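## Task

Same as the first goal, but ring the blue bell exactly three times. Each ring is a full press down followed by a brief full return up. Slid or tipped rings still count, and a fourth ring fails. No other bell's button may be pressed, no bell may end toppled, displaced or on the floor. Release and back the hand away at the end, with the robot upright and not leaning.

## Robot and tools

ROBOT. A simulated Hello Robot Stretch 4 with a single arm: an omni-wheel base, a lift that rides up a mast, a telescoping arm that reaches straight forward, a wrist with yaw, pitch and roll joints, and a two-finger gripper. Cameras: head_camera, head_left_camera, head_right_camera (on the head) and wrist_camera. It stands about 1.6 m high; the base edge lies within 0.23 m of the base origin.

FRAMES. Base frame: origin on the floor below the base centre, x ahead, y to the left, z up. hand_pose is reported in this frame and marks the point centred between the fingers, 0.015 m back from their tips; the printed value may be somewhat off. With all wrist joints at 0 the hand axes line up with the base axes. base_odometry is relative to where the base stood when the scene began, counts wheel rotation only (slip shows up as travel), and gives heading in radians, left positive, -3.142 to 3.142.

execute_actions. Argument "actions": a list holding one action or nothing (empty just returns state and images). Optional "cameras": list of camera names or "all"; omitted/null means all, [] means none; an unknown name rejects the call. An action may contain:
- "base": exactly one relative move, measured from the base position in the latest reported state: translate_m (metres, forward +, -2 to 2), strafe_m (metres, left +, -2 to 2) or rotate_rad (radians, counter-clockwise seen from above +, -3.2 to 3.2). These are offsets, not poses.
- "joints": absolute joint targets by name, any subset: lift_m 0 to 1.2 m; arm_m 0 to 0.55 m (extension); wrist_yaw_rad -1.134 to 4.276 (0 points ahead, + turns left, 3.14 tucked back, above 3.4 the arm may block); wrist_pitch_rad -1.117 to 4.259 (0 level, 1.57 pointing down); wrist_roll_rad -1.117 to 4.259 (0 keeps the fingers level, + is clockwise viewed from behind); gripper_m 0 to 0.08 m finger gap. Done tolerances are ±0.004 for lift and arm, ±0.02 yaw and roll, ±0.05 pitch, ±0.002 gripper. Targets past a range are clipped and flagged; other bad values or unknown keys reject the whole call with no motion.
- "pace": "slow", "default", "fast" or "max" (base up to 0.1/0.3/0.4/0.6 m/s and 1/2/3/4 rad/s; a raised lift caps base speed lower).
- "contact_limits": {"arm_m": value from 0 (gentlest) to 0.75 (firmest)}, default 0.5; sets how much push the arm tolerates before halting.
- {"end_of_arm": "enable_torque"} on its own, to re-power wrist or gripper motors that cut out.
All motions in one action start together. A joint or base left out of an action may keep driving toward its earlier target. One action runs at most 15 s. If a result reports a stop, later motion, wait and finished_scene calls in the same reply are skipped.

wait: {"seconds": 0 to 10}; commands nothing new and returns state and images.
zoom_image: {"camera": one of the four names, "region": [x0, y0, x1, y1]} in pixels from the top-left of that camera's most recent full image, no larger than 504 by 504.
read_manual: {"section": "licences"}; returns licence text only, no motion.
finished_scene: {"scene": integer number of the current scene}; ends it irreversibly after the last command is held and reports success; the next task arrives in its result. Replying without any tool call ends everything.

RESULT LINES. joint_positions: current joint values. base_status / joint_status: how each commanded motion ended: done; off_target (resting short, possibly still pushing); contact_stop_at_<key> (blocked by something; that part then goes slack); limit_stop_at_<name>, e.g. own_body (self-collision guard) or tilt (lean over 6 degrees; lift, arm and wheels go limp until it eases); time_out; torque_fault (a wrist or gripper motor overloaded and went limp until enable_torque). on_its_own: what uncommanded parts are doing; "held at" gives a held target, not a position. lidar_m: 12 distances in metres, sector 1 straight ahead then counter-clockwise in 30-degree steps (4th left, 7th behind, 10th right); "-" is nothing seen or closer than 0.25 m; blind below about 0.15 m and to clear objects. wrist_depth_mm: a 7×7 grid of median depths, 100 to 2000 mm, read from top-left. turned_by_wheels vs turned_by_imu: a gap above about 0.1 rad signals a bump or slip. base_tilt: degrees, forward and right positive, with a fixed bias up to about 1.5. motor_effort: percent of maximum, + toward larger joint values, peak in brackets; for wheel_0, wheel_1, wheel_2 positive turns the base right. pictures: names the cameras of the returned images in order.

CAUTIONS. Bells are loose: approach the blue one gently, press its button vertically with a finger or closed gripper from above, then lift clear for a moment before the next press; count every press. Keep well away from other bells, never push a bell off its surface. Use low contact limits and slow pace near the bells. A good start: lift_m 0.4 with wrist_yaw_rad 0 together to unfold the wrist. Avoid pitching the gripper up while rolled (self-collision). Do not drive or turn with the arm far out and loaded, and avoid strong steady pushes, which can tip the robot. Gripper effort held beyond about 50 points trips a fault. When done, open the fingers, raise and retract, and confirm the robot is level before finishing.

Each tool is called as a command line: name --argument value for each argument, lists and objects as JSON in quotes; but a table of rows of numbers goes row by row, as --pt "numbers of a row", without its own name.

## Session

execute_actions --actions '[]'

Scene clock: 0.00 s.
base_odometry: x=+0.000 y=+0.000 heading=+0.000 (m, m, rad; odometry frame)
turned_by_wheels: +0.000 (rad since the last result)
turned_by_imu: +0.000 (rad since the last result)
base_tilt: forward=+0.0 right=-0.1 (deg)
lidar_m: 1.97 1.91 1.89 2.18 2.26 2.24 2.20 1.87 1.85 2.15 1.67 1.67
base_status: not commanded
joint_positions: lift_m=+0.228 arm_m=-0.001 wrist_yaw_rad=+3.115 wrist_pitch_rad=+0.019 wrist_roll_rad=-0.013 gripper_m=+0.040
joint_status: not commanded
motor_effort: lift_m=+20 arm_m=+0 wrist_yaw_rad=-2 wrist_pitch_rad=-9 wrist_roll_rad=+3 gripper_m=+0 wheel_0=+0 wheel_1=+1 wheel_2=+0 (%)
hand_pose: x=-0.0408 y=+0.0930 z=+0.4023 quat_wxyz=(+0.013, -0.010, -0.006, +1.000) (m; base frame)
wrist_depth_mm: - 140 - - - - 1863 / - 118 154 - - - 1863 / - 122 163 - - - 1863 / 141 141 260 - - - 1808 / 228 1921 - - - - 1863 / 1281 1430 157 1499 161 1464 1464 / 976 - - 1078 - - 1060
pictures: head_camera, head_left_camera, head_right_camera, wrist_camera
Images, in order (width x height): head_camera 420x560, head_left_camera 420x672, head_right_camera 420x672, wrist_camera 616x392.

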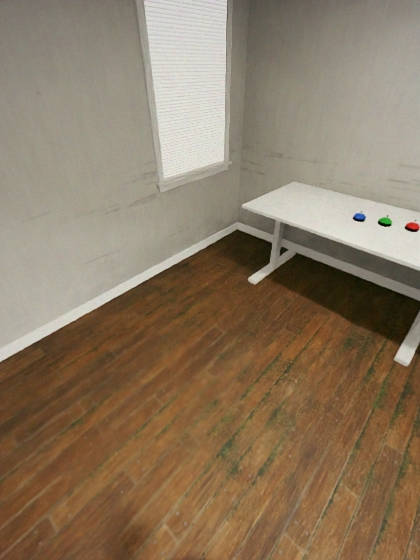

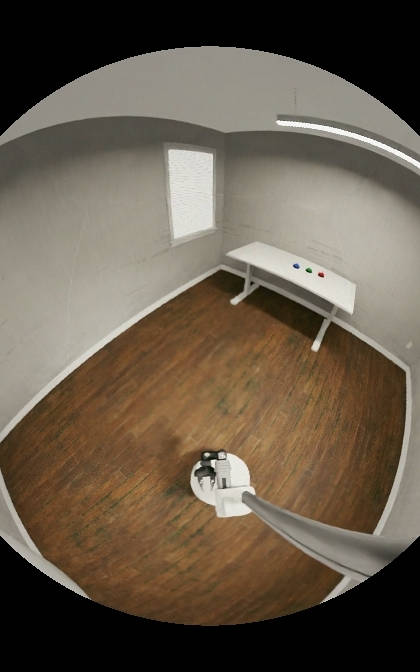

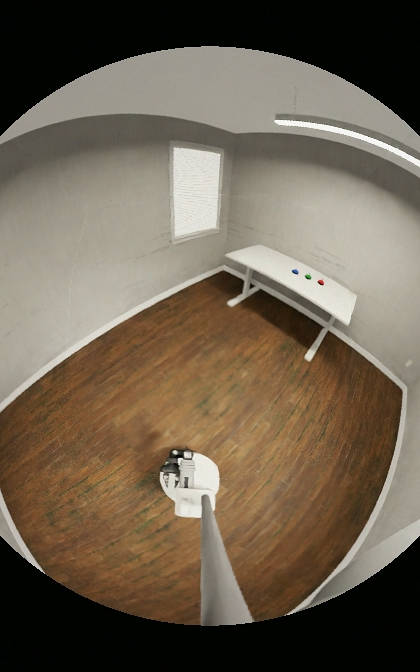

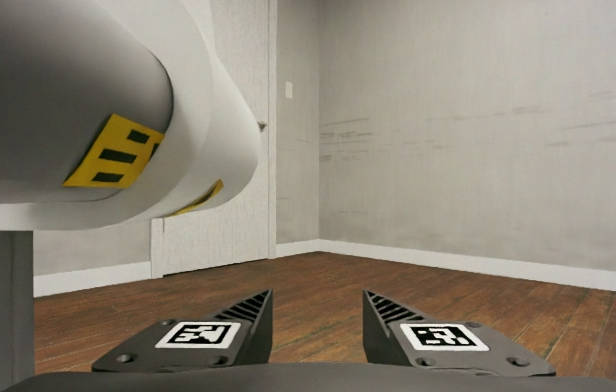

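execute_actions --actions '[{"base":{"rotate_rad":-0.49},"joints":{"lift_m":0.62,"wrist_yaw_rad":0,"gripper_m":0,"wrist_pitch_rad":0.1},"pace":"fast"}]' --cameras '["head_camera","wrist_camera"]'

execute_actions --actions '[{"base":{"translate_m":1.1},"pace":"fast"}]' --cameras '["head_camera","wrist_camera"]'

Scene clock: 3.80 s.
base_odometry: x=+0.000 y=+0.000 heading=-0.490 (m, m, rad; odometry frame)
turned_by_wheels: -0.490 (rad since the last result)
turned_by_imu: -0.487 (rad since the last result)
base_tilt: forward=+0.1 right=+0.2 (deg)
lidar_m: 1.66 2.02 1.90 1.89 2.23 2.25 2.25 2.12 1.87 1.85 2.16 1.66
base_status: done
joint_positions: lift_m=+0.620 arm_m=-0.001 wrist_yaw_rad=+0.001 wrist_pitch_rad=+0.103 wrist_roll_rad=-0.013 gripper_m=+0.000
joint_status: all done
motor_effort: lift_m=+24(25) arm_m=+0(0) wrist_yaw_rad=-5(11) wrist_pitch_rad=-9(7) wrist_roll_rad=+1(2) gripper_m=-3(3) wheel_0=+2(10) wheel_1=+3(13) wheel_2=+1(11) (%)
hand_pose: x=+0.3811 y=-0.0873 z=+0.7760 quat_wxyz=(+0.999, -0.006, +0.051, +0.001) (m; base frame)
wrist_depth_mm: - - - - - 1921 1808 / 1921 - - - - - 1863 / 1921 - - - - - 1863 / - - - - - - 1921 / - - - - - - 1983 / 1863 - - 139 1921 - 1921 / 1576 1576 - - - 1576 1576
pictures: head_camera, wrist_camera
Images, in order (width x height): head_camera 420x560, wrist_camera 616x392.

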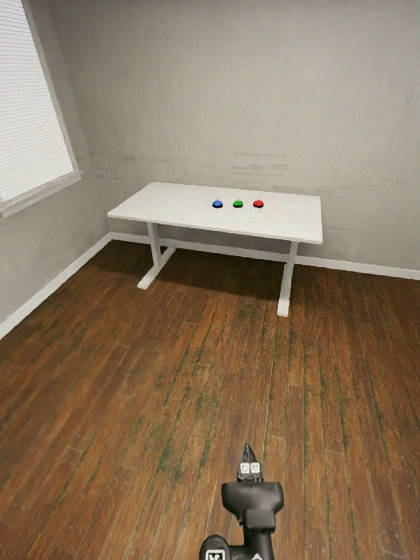

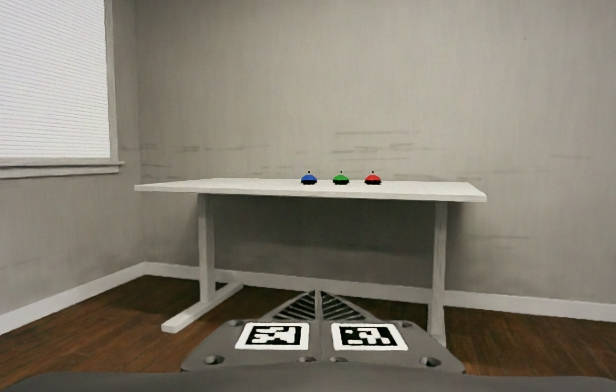

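Scene clock: 7.83 s.
base_odometry: x=+0.971 y=-0.517 heading=-0.489 (m, m, rad; odometry frame)
turned_by_wheels: +0.000 (rad since the last result)
turned_by_imu: -0.004 (rad since the last result)
base_tilt: forward=+0.2 right=+0.0 (deg)
lidar_m: 0.63 0.76 1.60 1.60 1.87 3.28 3.31 2.49 2.16 2.14 0.72 0.60
base_status: done
joint_positions: lift_m=+0.620 arm_m=-0.001 wrist_yaw_rad=+0.000 wrist_pitch_rad=+0.103 wrist_roll_rad=-0.013 gripper_m=+0.000
joint_status: not commanded
motor_effort: lift_m=+24(24) arm_m=+0(0) wrist_yaw_rad=-1(3) wrist_pitch_rad=-9(9) wrist_roll_rad=+1(3) gripper_m=-1(3) wheel_0=+0(6) wheel_1=+2(11) wheel_2=+2(14) (%)
hand_pose: x=+0.3811 y=-0.0874 z=+0.7760 quat_wxyz=(+0.999, -0.006, +0.051, +0.000) (m; base frame)
wrist_depth_mm: 1464 1397 1281 1160 1098 1060 1008 / 1499 1366 1281 1229 1138 1060 1025 / 1537 1397 1308 1229 1160 1078 1008 / 1537 1229 1255 1205 1138 1060 1025 / 654 564 504 504 508 508 504 / 1618 1464 1366 139 387 370 347 / 1576 1430 - - - 1118 1060
pictures: head_camera, wrist_camera
Images, in order (width x height): head_camera 420x560, wrist_camera 616x392.

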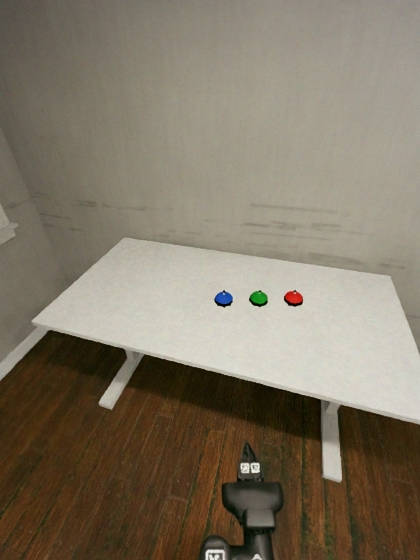

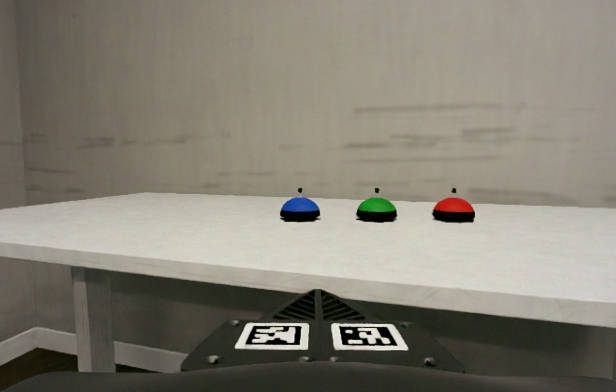

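execute_actions --actions '[{"base":{"strafe_m":0.04},"joints":{"lift_m":0.65,"arm_m":0.15},"pace":"fast"}]' --cameras '["wrist_camera"]'

execute_actions --actions '[{"base":{"translate_m":0.25},"pace":"fast"}]' --cameras '["head_camera","wrist_camera"]'

Scene clock: 10.70 s.
base_odometry: x=+0.990 y=-0.482 heading=-0.489 (m, m, rad; odometry frame)
turned_by_wheels: +0.000 (rad since the last result)
turned_by_imu: -0.001 (rad since the last result)
base_tilt: forward=+0.2 right=+0.2 (deg)
lidar_m: 0.65 0.79 1.57 1.58 1.82 3.22 3.30 2.53 2.19 2.19 0.74 0.63
base_status: done
joint_positions: lift_m=+0.650 arm_m=+0.148 wrist_yaw_rad=+0.000 wrist_pitch_rad=+0.103 wrist_roll_rad=-0.013 gripper_m=+0.000
joint_status: all done
motor_effort: lift_m=+24(25) arm_m=+10(11) wrist_yaw_rad=-3(3) wrist_pitch_rad=-8(9) wrist_roll_rad=+2(1) gripper_m=-2(2) wheel_0=+2(13) wheel_1=-1(13) wheel_2=+0(0) (%)
hand_pose: x=+0.5307 y=-0.0874 z=+0.8060 quat_wxyz=(+0.999, -0.006, +0.051, +0.000) (m; base frame)
wrist_depth_mm: 1336 1229 1138 1060 1008 946 878 / 1336 1229 1160 1078 1008 960 891 / 1366 1255 1138 1078 1025 960 904 / 1366 1255 1160 1078 1042 976 917 / 609 615 615 591 591 597 615 / 384 387 389 139 387 389 384 / 1464 338 - - - 297 296
pictures: wrist_camera
Images, in order (width x height): wrist_camera 616x392.

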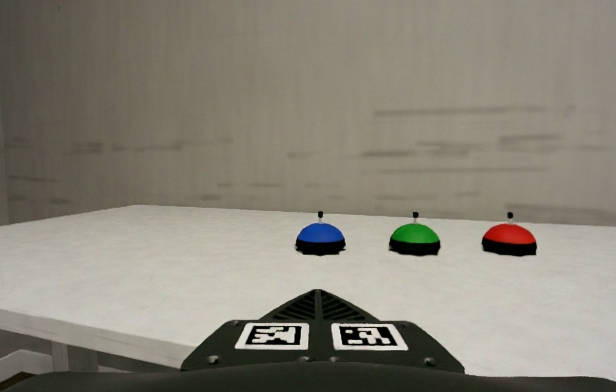

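Scene clock: 12.60 s.
base_odometry: x=+1.210 y=-0.599 heading=-0.489 (m, m, rad; odometry frame)
turned_by_wheels: +0.000 (rad since the last result)
turned_by_imu: -0.001 (rad since the last result)
base_tilt: forward=+0.2 right=+0.1 (deg)
lidar_m: 0.39 0.48 0.90 1.51 1.78 3.09 3.55 2.60 2.24 2.26 0.47 0.40
base_status: done
joint_positions: lift_m=+0.650 arm_m=+0.148 wrist_yaw_rad=+0.000 wrist_pitch_rad=+0.103 wrist_roll_rad=-0.013 gripper_m=+0.000
joint_status: not commanded
motor_effort: lift_m=+24(24) arm_m=+9(10) wrist_yaw_rad=-2(2) wrist_pitch_rad=-9(9) wrist_roll_rad=+1(2) gripper_m=-2(2) wheel_0=+1(8) wheel_1=+4(9) wheel_2=+1(13) (%)
hand_pose: x=+0.5308 y=-0.0874 z=+0.8060 quat_wxyz=(+0.999, -0.006, +0.051, +0.000) (m; base frame)
wrist_depth_mm: 1008 946 866 820 768 732 683 / 1042 960 891 842 778 723 699 / 1078 991 891 854 798 750 715 / 1078 991 917 878 809 759 723 / 615 609 615 621 621 615 621 / 382 387 387 139 392 351 384 / 294 297 - - - 298 296
pictures: head_camera, wrist_camera
Images, in order (width x height): head_camera 420x560, wrist_camera 616x392.

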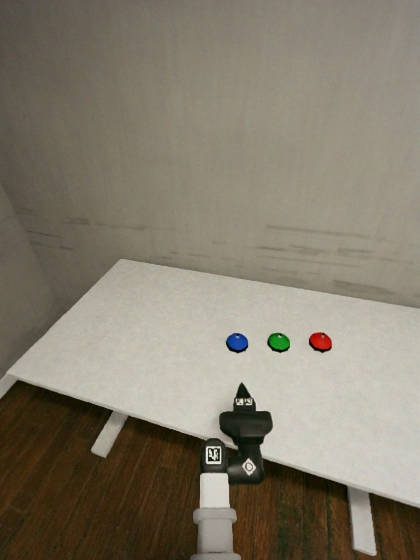

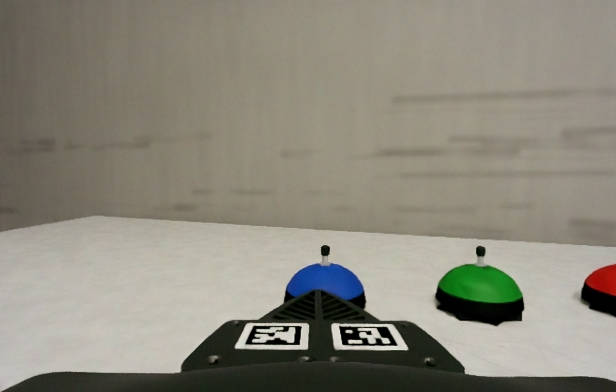

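execute_actions --actions '[{"joints":{"lift_m":0.68,"arm_m":0.41}}]' --cameras '[]'

execute_actions --actions '[{"joints":{"lift_m":0.637},"pace":"slow"}]' --cameras '["head_camera"]'

Scene clock: 15.83 s.
base_odometry: x=+1.210 y=-0.599 heading=-0.489 (m, m, rad; odometry frame)
turned_by_wheels: +0.000 (rad since the last result)
turned_by_imu: -0.001 (rad since the last result)
base_tilt: forward=+0.1 right=+0.0 (deg)
lidar_m: 0.40 0.48 0.92 1.51 1.78 3.07 3.56 2.61 2.27 2.25 0.48 0.41
base_status: not commanded
joint_positions: lift_m=+0.680 arm_m=+0.408 wrist_yaw_rad=+0.000 wrist_pitch_rad=+0.103 wrist_roll_rad=-0.013 gripper_m=+0.000
joint_status: all done
motor_effort: lift_m=+24(25) arm_m=+10(9) wrist_yaw_rad=-3(3) wrist_pitch_rad=-9(9) wrist_roll_rad=+2(0) gripper_m=-1(2) wheel_0=+1(1) wheel_1=+4(4) wheel_2=+1(1) (%)
hand_pose: x=+0.7907 y=-0.0874 z=+0.8360 quat_wxyz=(+0.999, -0.006, +0.051, +0.000) (m; base frame)
wrist_depth_mm: 715 661 615 580 535 512 484 / 732 683 627 585 549 517 492 / 741 691 634 591 554 525 500 / 750 707 647 609 564 530 508 / 741 691 654 609 580 530 512 / 455 459 455 139 462 459 459 / 351 353 - - - 355 342
pictures: none
No camera images: the call's "cameras" was empty. Leave "cameras" out to get every camera's image.

Scene clock: 17.03 s.
base_odometry: x=+1.210 y=-0.599 heading=-0.489 (m, m, rad; odometry frame)
turned_by_wheels: +0.000 (rad since the last result)
turned_by_imu: +0.000 (rad since the last result)
base_tilt: forward=+0.3 right=+0.1 (deg)
lidar_m: 0.42 0.50 0.93 1.51 1.74 3.09 3.56 2.61 2.27 2.26 0.46 0.40
base_status: not commanded
joint_positions: lift_m=+0.638 arm_m=+0.408 wrist_yaw_rad=+0.000 wrist_pitch_rad=+0.101 wrist_roll_rad=-0.013 gripper_m=+0.000
joint_status: all done
motor_effort: lift_m=+13(23) arm_m=+10(10) wrist_yaw_rad=-2(2) wrist_pitch_rad=-4(9) wrist_roll_rad=+0(2) gripper_m=-2(3) wheel_0=+1(1) wheel_1=+4(4) wheel_2=+1(1) (%)
hand_pose: x=+0.7907 y=-0.0874 z=+0.7942 quat_wxyz=(+0.999, -0.006, +0.051, +0.000) (m; base frame)
wrist_depth_mm: 723 668 621 574 539 512 484 / 732 668 627 580 549 517 492 / 750 683 640 591 564 521 500 / 759 707 647 603 569 530 508 / 574 569 574 597 559 535 508 / 357 359 359 139 359 359 357 / 273 274 - - - 276 274
pictures: head_camera
Images, in order (width x height): head_camera 420x560.

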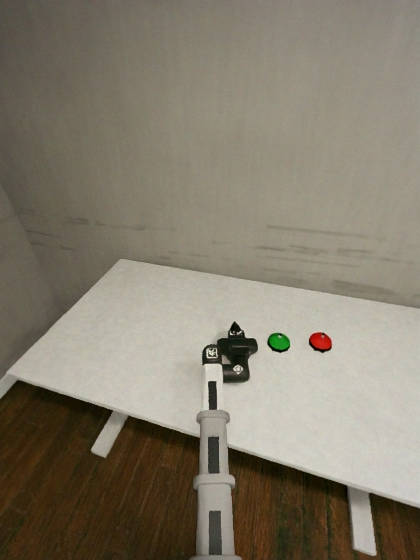

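execute_actions --actions '[{"joints":{"lift_m":0.626},"pace":"slow"}]' --cameras '[]'

Scene clock: 18.27 s.
base_odometry: x=+1.210 y=-0.599 heading=-0.489 (m, m, rad; odometry frame)
turned_by_wheels: +0.000 (rad since the last result)
turned_by_imu: +0.000 (rad since the last result)
base_tilt: forward=+0.1 right=+0.1 (deg)
lidar_m: 0.40 0.48 0.92 1.50 1.73 3.08 3.55 2.60 2.24 2.26 0.47 0.41
base_status: not commanded
joint_positions: lift_m=+0.627 arm_m=+0.408 wrist_yaw_rad=-0.002 wrist_pitch_rad=+0.088 wrist_roll_rad=-0.013 gripper_m=+0.000
joint_status: all done
on_its_own: wrist_pitch_rad is at rest, and its effort (+32) is outside its rest range (-23 to +23)
motor_effort: lift_m=+7(13) arm_m=+10(10) wrist_yaw_rad=+2(3) wrist_pitch_rad=+32(33) wrist_roll_rad=+1(2) gripper_m=-1(1) wheel_0=+1(1) wheel_1=+4(4) wheel_2=+1(1) (%)
hand_pose: x=+0.7909 y=-0.0877 z=+0.7864 quat_wxyz=(+0.999, -0.007, +0.044, +0.000) (m; base frame)
wrist_depth_mm: 723 661 621 591 549 521 488 / 732 683 627 585 554 521 492 / 750 691 647 603 559 530 496 / 741 699 647 603 569 525 504 / 603 609 627 591 564 535 508 / 362 364 364 139 368 370 366 / 273 276 - - - 278 278
pictures: none
No camera images: the call's "cameras" was empty. Leave "cameras" out to get every camera's image.

execute_actions --actions '[{"joints":{"lift_m":0.67}}]' --cameras '[]'

wait --seconds 1

execute_actions --actions '[{"joints":{"lift_m":0.626},"pace":"slow"}]' --cameras '[]'

execute_actions --actions '[{"joints":{"lift_m":0.67}}]' --cameras '[]'

wait --seconds 1

execute_actions --actions '[{"joints":{"lift_m":0.626},"pace":"slow"}]' --cameras '[]'

execute_actions --actions '[{"joints":{"lift_m":0.69}}]' --cameras '[]'

execute_actions --actions '[{"joints":{"arm_m":0},"pace":"fast"}]' --cameras '[]'

finished_scene --scene 2

Scene clock: 21.73 s.
base_odometry: x=+1.210 y=-0.599 heading=-0.489 (m, m, rad; odometry frame)
turned_by_wheels: +0.000 (rad since the last result)
turned_by_imu: -0.001 (rad since the last result)
base_tilt: forward=+0.2 right=-0.1 (deg)
lidar_m: 0.41 0.49 0.92 1.50 1.75 3.06 3.58 2.62 2.25 2.27 0.47 0.38
base_status: not commanded
joint_positions: lift_m=+0.670 arm_m=+0.408 wrist_yaw_rad=-0.001 wrist_pitch_rad=+0.103 wrist_roll_rad=-0.013 gripper_m=+0.000
joint_status: all done
motor_effort: lift_m=+24(25) arm_m=+10(10) wrist_yaw_rad=+0(3) wrist_pitch_rad=-8(33) wrist_roll_rad=+2(2) gripper_m=-3(1) wheel_0=+1(1) wheel_1=+4(4) wheel_2=+1(1) (%)
hand_pose: x=+0.7907 y=-0.0875 z=+0.8260 quat_wxyz=(+0.999, -0.007, +0.051, +0.000) (m; base frame)
wrist_depth_mm: 699 668 627 574 544 517 484 / 741 676 627 585 549 512 496 / 741 691 634 597 559 525 496 / 768 691 640 603 564 525 508 / 691 691 647 603 569 535 512 / 433 430 439 139 436 430 430 / 330 332 - - - 332 322
pictures: none
No camera images: the call's "cameras" was empty. Leave "cameras" out to get every camera's image.

Scene clock: 22.73 s.
base_odometry: x=+1.210 y=-0.599 heading=-0.489 (m, m, rad; odometry frame)
turned_by_wheels: +0.000 (rad since the last result)
turned_by_imu: +0.000 (rad since the last result)
base_tilt: forward=+0.1 right=-0.1 (deg)
lidar_m: 0.40 0.49 0.90 1.51 1.73 3.08 3.51 2.63 2.23 2.27 0.46 0.40
base_status: not commanded
joint_positions: lift_m=+0.670 arm_m=+0.408 wrist_yaw_rad=-0.001 wrist_pitch_rad=+0.103 wrist_roll_rad=-0.013 gripper_m=+0.000
joint_status: all done
motor_effort: lift_m=+24(25) arm_m=+10(10) wrist_yaw_rad=-1(3) wrist_pitch_rad=-9(33) wrist_roll_rad=+2(2) gripper_m=-3(1) wheel_0=+1(1) wheel_1=+4(4) wheel_2=+1(1) (%)
hand_pose: x=+0.7907 y=-0.0875 z=+0.8260 quat_wxyz=(+0.999, -0.007, +0.051, +0.000) (m; base frame)
wrist_depth_mm: 707 661 621 580 544 508 488 / 723 676 627 585 549 517 488 / 750 683 640 591 559 525 500 / 759 699 647 603 564 525 508 / 691 683 647 615 574 535 508 / 430 433 430 139 433 433 433 / 330 330 - - - 332 324
wait: 1.00 s; at rest by 0.27 s
pictures: head_camera, head_left_camera, head_right_camera, wrist_camera
Images, in order (width x height): head_camera 420x560, head_left_camera 420x672, head_right_camera 420x672, wrist_camera 616x392.

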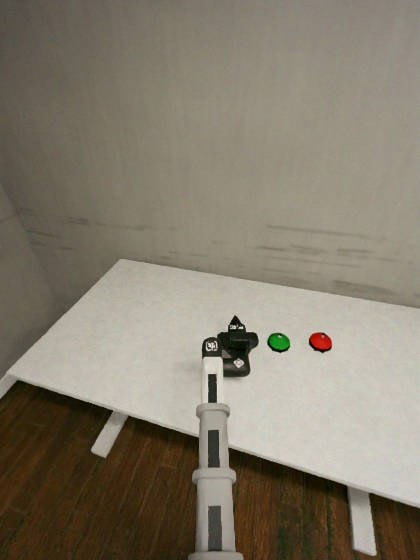

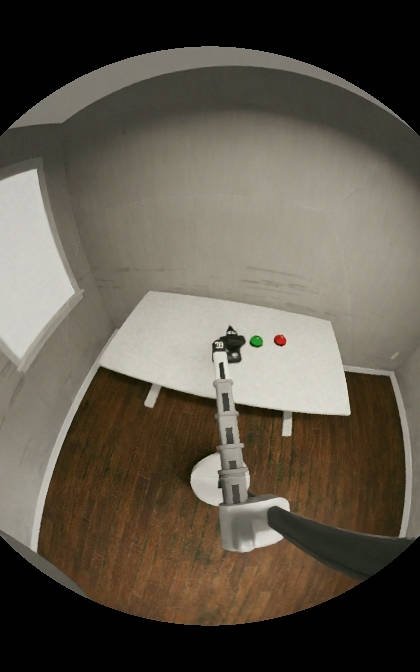

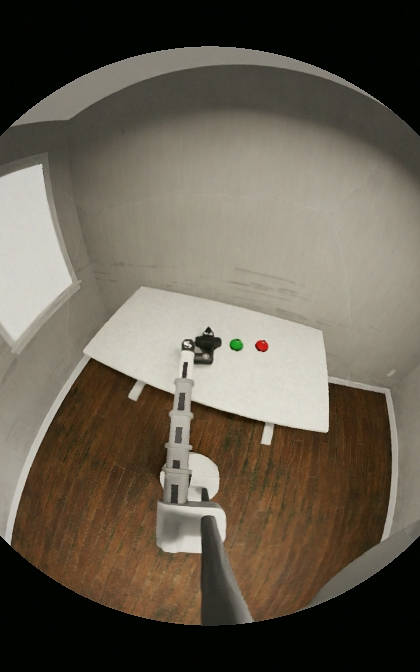

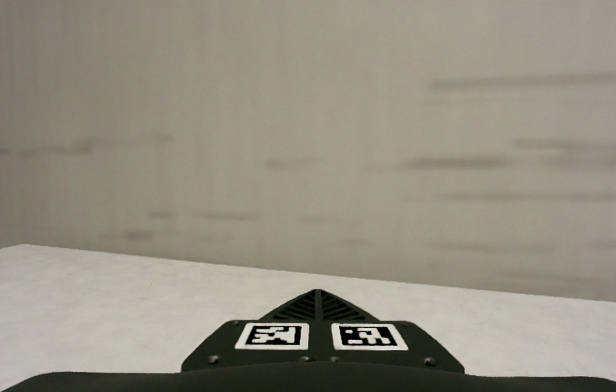

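Scene clock: 23.97 s.
base_odometry: x=+1.210 y=-0.599 heading=-0.489 (m, m, rad; odometry frame)
turned_by_wheels: +0.000 (rad since the last result)
turned_by_imu: +0.000 (rad since the last result)
base_tilt: forward=+0.1 right=+0.0 (deg)
lidar_m: 0.40 0.48 0.88 1.49 1.76 3.08 3.55 2.60 2.26 2.24 0.46 0.39
base_status: not commanded
joint_positions: lift_m=+0.627 arm_m=+0.408 wrist_yaw_rad=-0.002 wrist_pitch_rad=+0.088 wrist_roll_rad=-0.013 gripper_m=+0.000
joint_status: all done
on_its_own: wrist_pitch_rad is at rest, and its effort (+33) is outside its rest range (-23 to +23)
motor_effort: lift_m=+7(22) arm_m=+10(10) wrist_yaw_rad=+3(4) wrist_pitch_rad=+33(33) wrist_roll_rad=+3(1) gripper_m=+0(1) wheel_0=+1(1) wheel_1=+4(4) wheel_2=+1(1) (%)
hand_pose: x=+0.7908 y=-0.0878 z=+0.7865 quat_wxyz=(+0.999, -0.007, +0.044, -0.001) (m; base frame)
wrist_depth_mm: 732 668 627 591 544 517 492 / 732 676 634 585 559 521 500 / 750 683 640 591 564 525 500 / 750 699 647 603 564 530 504 / 603 603 627 597 564 535 508 / 364 364 366 139 364 368 366 / 273 277 - - - 278 277
pictures: none
No camera images: the call's "cameras" was empty. Leave "cameras" out to get every camera's image.

Scene clock: 25.03 s.
base_odometry: x=+1.210 y=-0.599 heading=-0.489 (m, m, rad; odometry frame)
turned_by_wheels: +0.000 (rad since the last result)
turned_by_imu: +0.000 (rad since the last result)
base_tilt: forward=+0.3 right=+0.1 (deg)
lidar_m: 0.40 0.47 0.91 1.51 1.76 3.11 3.54 2.61 2.26 2.26 0.47 0.41
base_status: not commanded
joint_positions: lift_m=+0.670 arm_m=+0.408 wrist_yaw_rad=-0.001 wrist_pitch_rad=+0.103 wrist_roll_rad=-0.013 gripper_m=+0.000
joint_status: all done
motor_effort: lift_m=+24(24) arm_m=+10(10) wrist_yaw_rad=+0(3) wrist_pitch_rad=-8(34) wrist_roll_rad=+1(2) gripper_m=-1(0) wheel_0=+1(1) wheel_1=+4(4) wheel_2=+1(1) (%)
hand_pose: x=+0.7907 y=-0.0875 z=+0.8260 quat_wxyz=(+0.999, -0.007, +0.051, +0.000) (m; base frame)
wrist_depth_mm: 715 661 615 580 544 512 484 / 732 676 627 585 544 517 492 / 750 683 634 597 559 525 496 / 768 699 654 603 559 530 504 / 683 691 647 603 574 544 508 / 433 433 433 139 436 433 430 / 332 332 - - - 332 322
pictures: none
No camera images: the call's "cameras" was empty. Leave "cameras" out to get every camera's image.

Scene clock: 26.03 s.
base_odometry: x=+1.210 y=-0.599 heading=-0.489 (m, m, rad; odometry frame)
turned_by_wheels: +0.000 (rad since the last result)
turned_by_imu: +0.000 (rad since the last result)
base_tilt: forward=+0.1 right=+0.0 (deg)
lidar_m: 0.41 0.49 0.92 1.49 1.77 3.09 3.53 2.60 2.25 2.26 0.48 0.41
base_status: not commanded
joint_positions: lift_m=+0.670 arm_m=+0.408 wrist_yaw_rad=-0.001 wrist_pitch_rad=+0.103 wrist_roll_rad=-0.013 gripper_m=+0.000
joint_status: all done
motor_effort: lift_m=+24(24) arm_m=+10(10) wrist_yaw_rad=-1(3) wrist_pitch_rad=-8(34) wrist_roll_rad=+1(2) gripper_m=-1(0) wheel_0=+1(1) wheel_1=+4(4) wheel_2=+1(1) (%)
hand_pose: x=+0.7907 y=-0.0875 z=+0.8260 quat_wxyz=(+0.999, -0.007, +0.051, +0.000) (m; base frame)
wrist_depth_mm: 715 661 615 580 539 508 488 / 732 683 621 591 549 517 492 / 741 683 640 591 564 521 500 / 759 699 640 609 564 530 504 / 691 691 647 603 574 539 504 / 430 436 436 139 436 433 433 / 330 332 - - - 334 324
wait: 1.00 s; at rest by 0.27 s
pictures: head_camera, head_left_camera, head_right_camera, wrist_camera
Images, in order (width x height): head_camera 420x560, head_left_camera 420x672, head_right_camera 420x672, wrist_camera 616x392.

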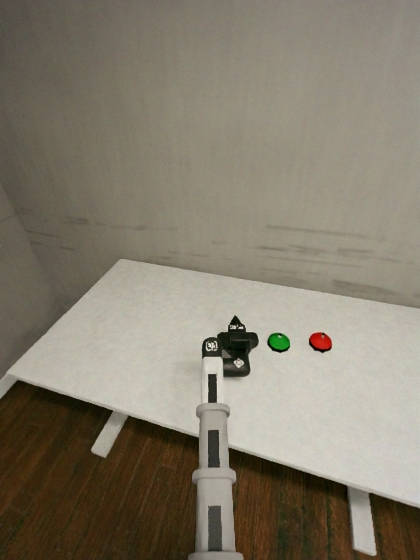

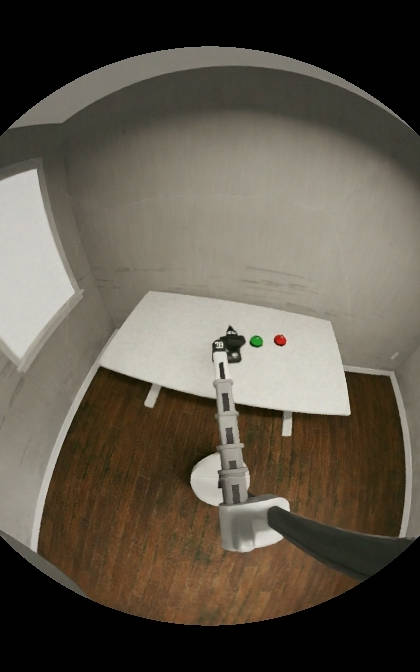

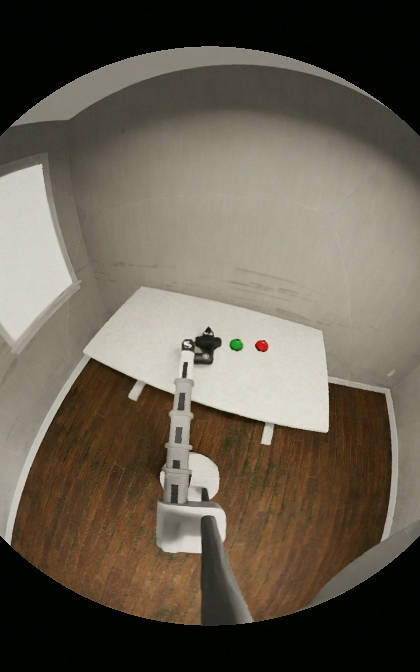

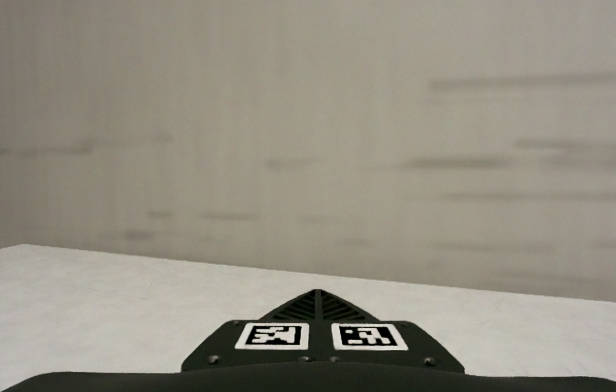

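Scene clock: 27.27 s.
base_odometry: x=+1.210 y=-0.599 heading=-0.489 (m, m, rad; odometry frame)
turned_by_wheels: +0.000 (rad since the last result)
turned_by_imu: +0.000 (rad since the last result)
base_tilt: forward=+0.1 right=+0.0 (deg)
lidar_m: 0.40 0.47 0.91 1.52 1.75 3.08 3.56 2.60 2.25 2.25 0.46 0.38
base_status: not commanded
joint_positions: lift_m=+0.627 arm_m=+0.408 wrist_yaw_rad=-0.002 wrist_pitch_rad=+0.088 wrist_roll_rad=-0.013 gripper_m=+0.000
joint_status: all done
on_its_own: wrist_pitch_rad is at rest, and its effort (+33) is outside its rest range (-23 to +23)
motor_effort: lift_m=+7(24) arm_m=+10(10) wrist_yaw_rad=+4(4) wrist_pitch_rad=+33(33) wrist_roll_rad=+2(2) gripper_m=-2(1) wheel_0=+1(1) wheel_1=+4(4) wheel_2=+1(1) (%)
hand_pose: x=+0.7909 y=-0.0878 z=+0.7865 quat_wxyz=(+0.999, -0.007, +0.044, -0.001) (m; base frame)
wrist_depth_mm: 723 668 634 580 544 512 492 / 723 683 627 591 554 521 492 / 750 691 640 591 564 521 500 / 759 699 640 603 564 525 500 / 603 609 634 597 564 539 512 / 364 366 368 138 368 370 368 / 273 277 - - - 279 277
pictures: none
No camera images: the call's "cameras" was empty. Leave "cameras" out to get every camera's image.

Scene clock: 28.47 s.
base_odometry: x=+1.210 y=-0.599 heading=-0.489 (m, m, rad; odometry frame)
turned_by_wheels: +0.000 (rad since the last result)
turned_by_imu: +0.000 (rad since the last result)
base_tilt: forward=+0.2 right=-0.1 (deg)
lidar_m: 0.40 0.46 0.91 1.51 1.73 3.09 3.52 2.62 2.26 2.25 0.47 0.40
base_status: not commanded
joint_positions: lift_m=+0.690 arm_m=+0.408 wrist_yaw_rad=-0.001 wrist_pitch_rad=+0.103 wrist_roll_rad=-0.013 gripper_m=+0.000
joint_status: all done
motor_effort: lift_m=+24(25) arm_m=+10(10) wrist_yaw_rad=+0(4) wrist_pitch_rad=-8(33) wrist_roll_rad=+1(0) gripper_m=-1(2) wheel_0=+1(1) wheel_1=+4(4) wheel_2=+1(1) (%)
hand_pose: x=+0.7907 y=-0.0875 z=+0.8460 quat_wxyz=(+0.999, -0.007, +0.051, +0.000) (m; base frame)
wrist_depth_mm: 715 661 621 580 549 512 484 / 741 668 640 585 554 512 500 / 741 676 647 591 559 525 496 / 768 699 647 597 564 535 504 / 741 691 654 615 574 544 508 / 480 484 484 139 488 488 512 / 368 370 - - - 370 362
pictures: none
No camera images: the call's "cameras" was empty. Leave "cameras" out to get every camera's image.

Scene clock: 30.40 s.
base_odometry: x=+1.210 y=-0.599 heading=-0.489 (m, m, rad; odometry frame)
turned_by_wheels: +0.000 (rad since the last result)
turned_by_imu: +0.000 (rad since the last result)
base_tilt: forward=+0.5 right=+0.2 (deg)
lidar_m: 0.39 0.51 0.90 1.50 1.77 3.09 3.54 2.60 2.26 2.24 0.47 0.41
base_status: not commanded
joint_positions: lift_m=+0.690 arm_m=+0.002 wrist_yaw_rad=+0.000 wrist_pitch_rad=+0.103 wrist_roll_rad=-0.013 gripper_m=+0.000
joint_status: all done
motor_effort: lift_m=+24(24) arm_m=-10(11) wrist_yaw_rad=-1(1) wrist_pitch_rad=-9(9) wrist_roll_rad=+1(2) gripper_m=-1(2) wheel_0=+1(1) wheel_1=+4(4) wheel_2=+1(1) (%)
hand_pose: x=+0.3842 y=-0.0875 z=+0.8459 quat_wxyz=(+0.999, -0.007, +0.052, +0.000) (m; base frame)
wrist_depth_mm: 1205 1118 1042 960 904 854 798 / 1205 1118 1060 976 904 866 820 / 1255 1118 1078 991 946 866 820 / 1281 1160 1078 1008 960 878 831 / 788 768 788 798 798 778 778 / 484 492 488 139 492 492 488 / 375 375 - - - 377 366
pictures: none
No camera images: the call's "cameras" was empty. Leave "cameras" out to get every camera's image.

The scene is finished: the task was done.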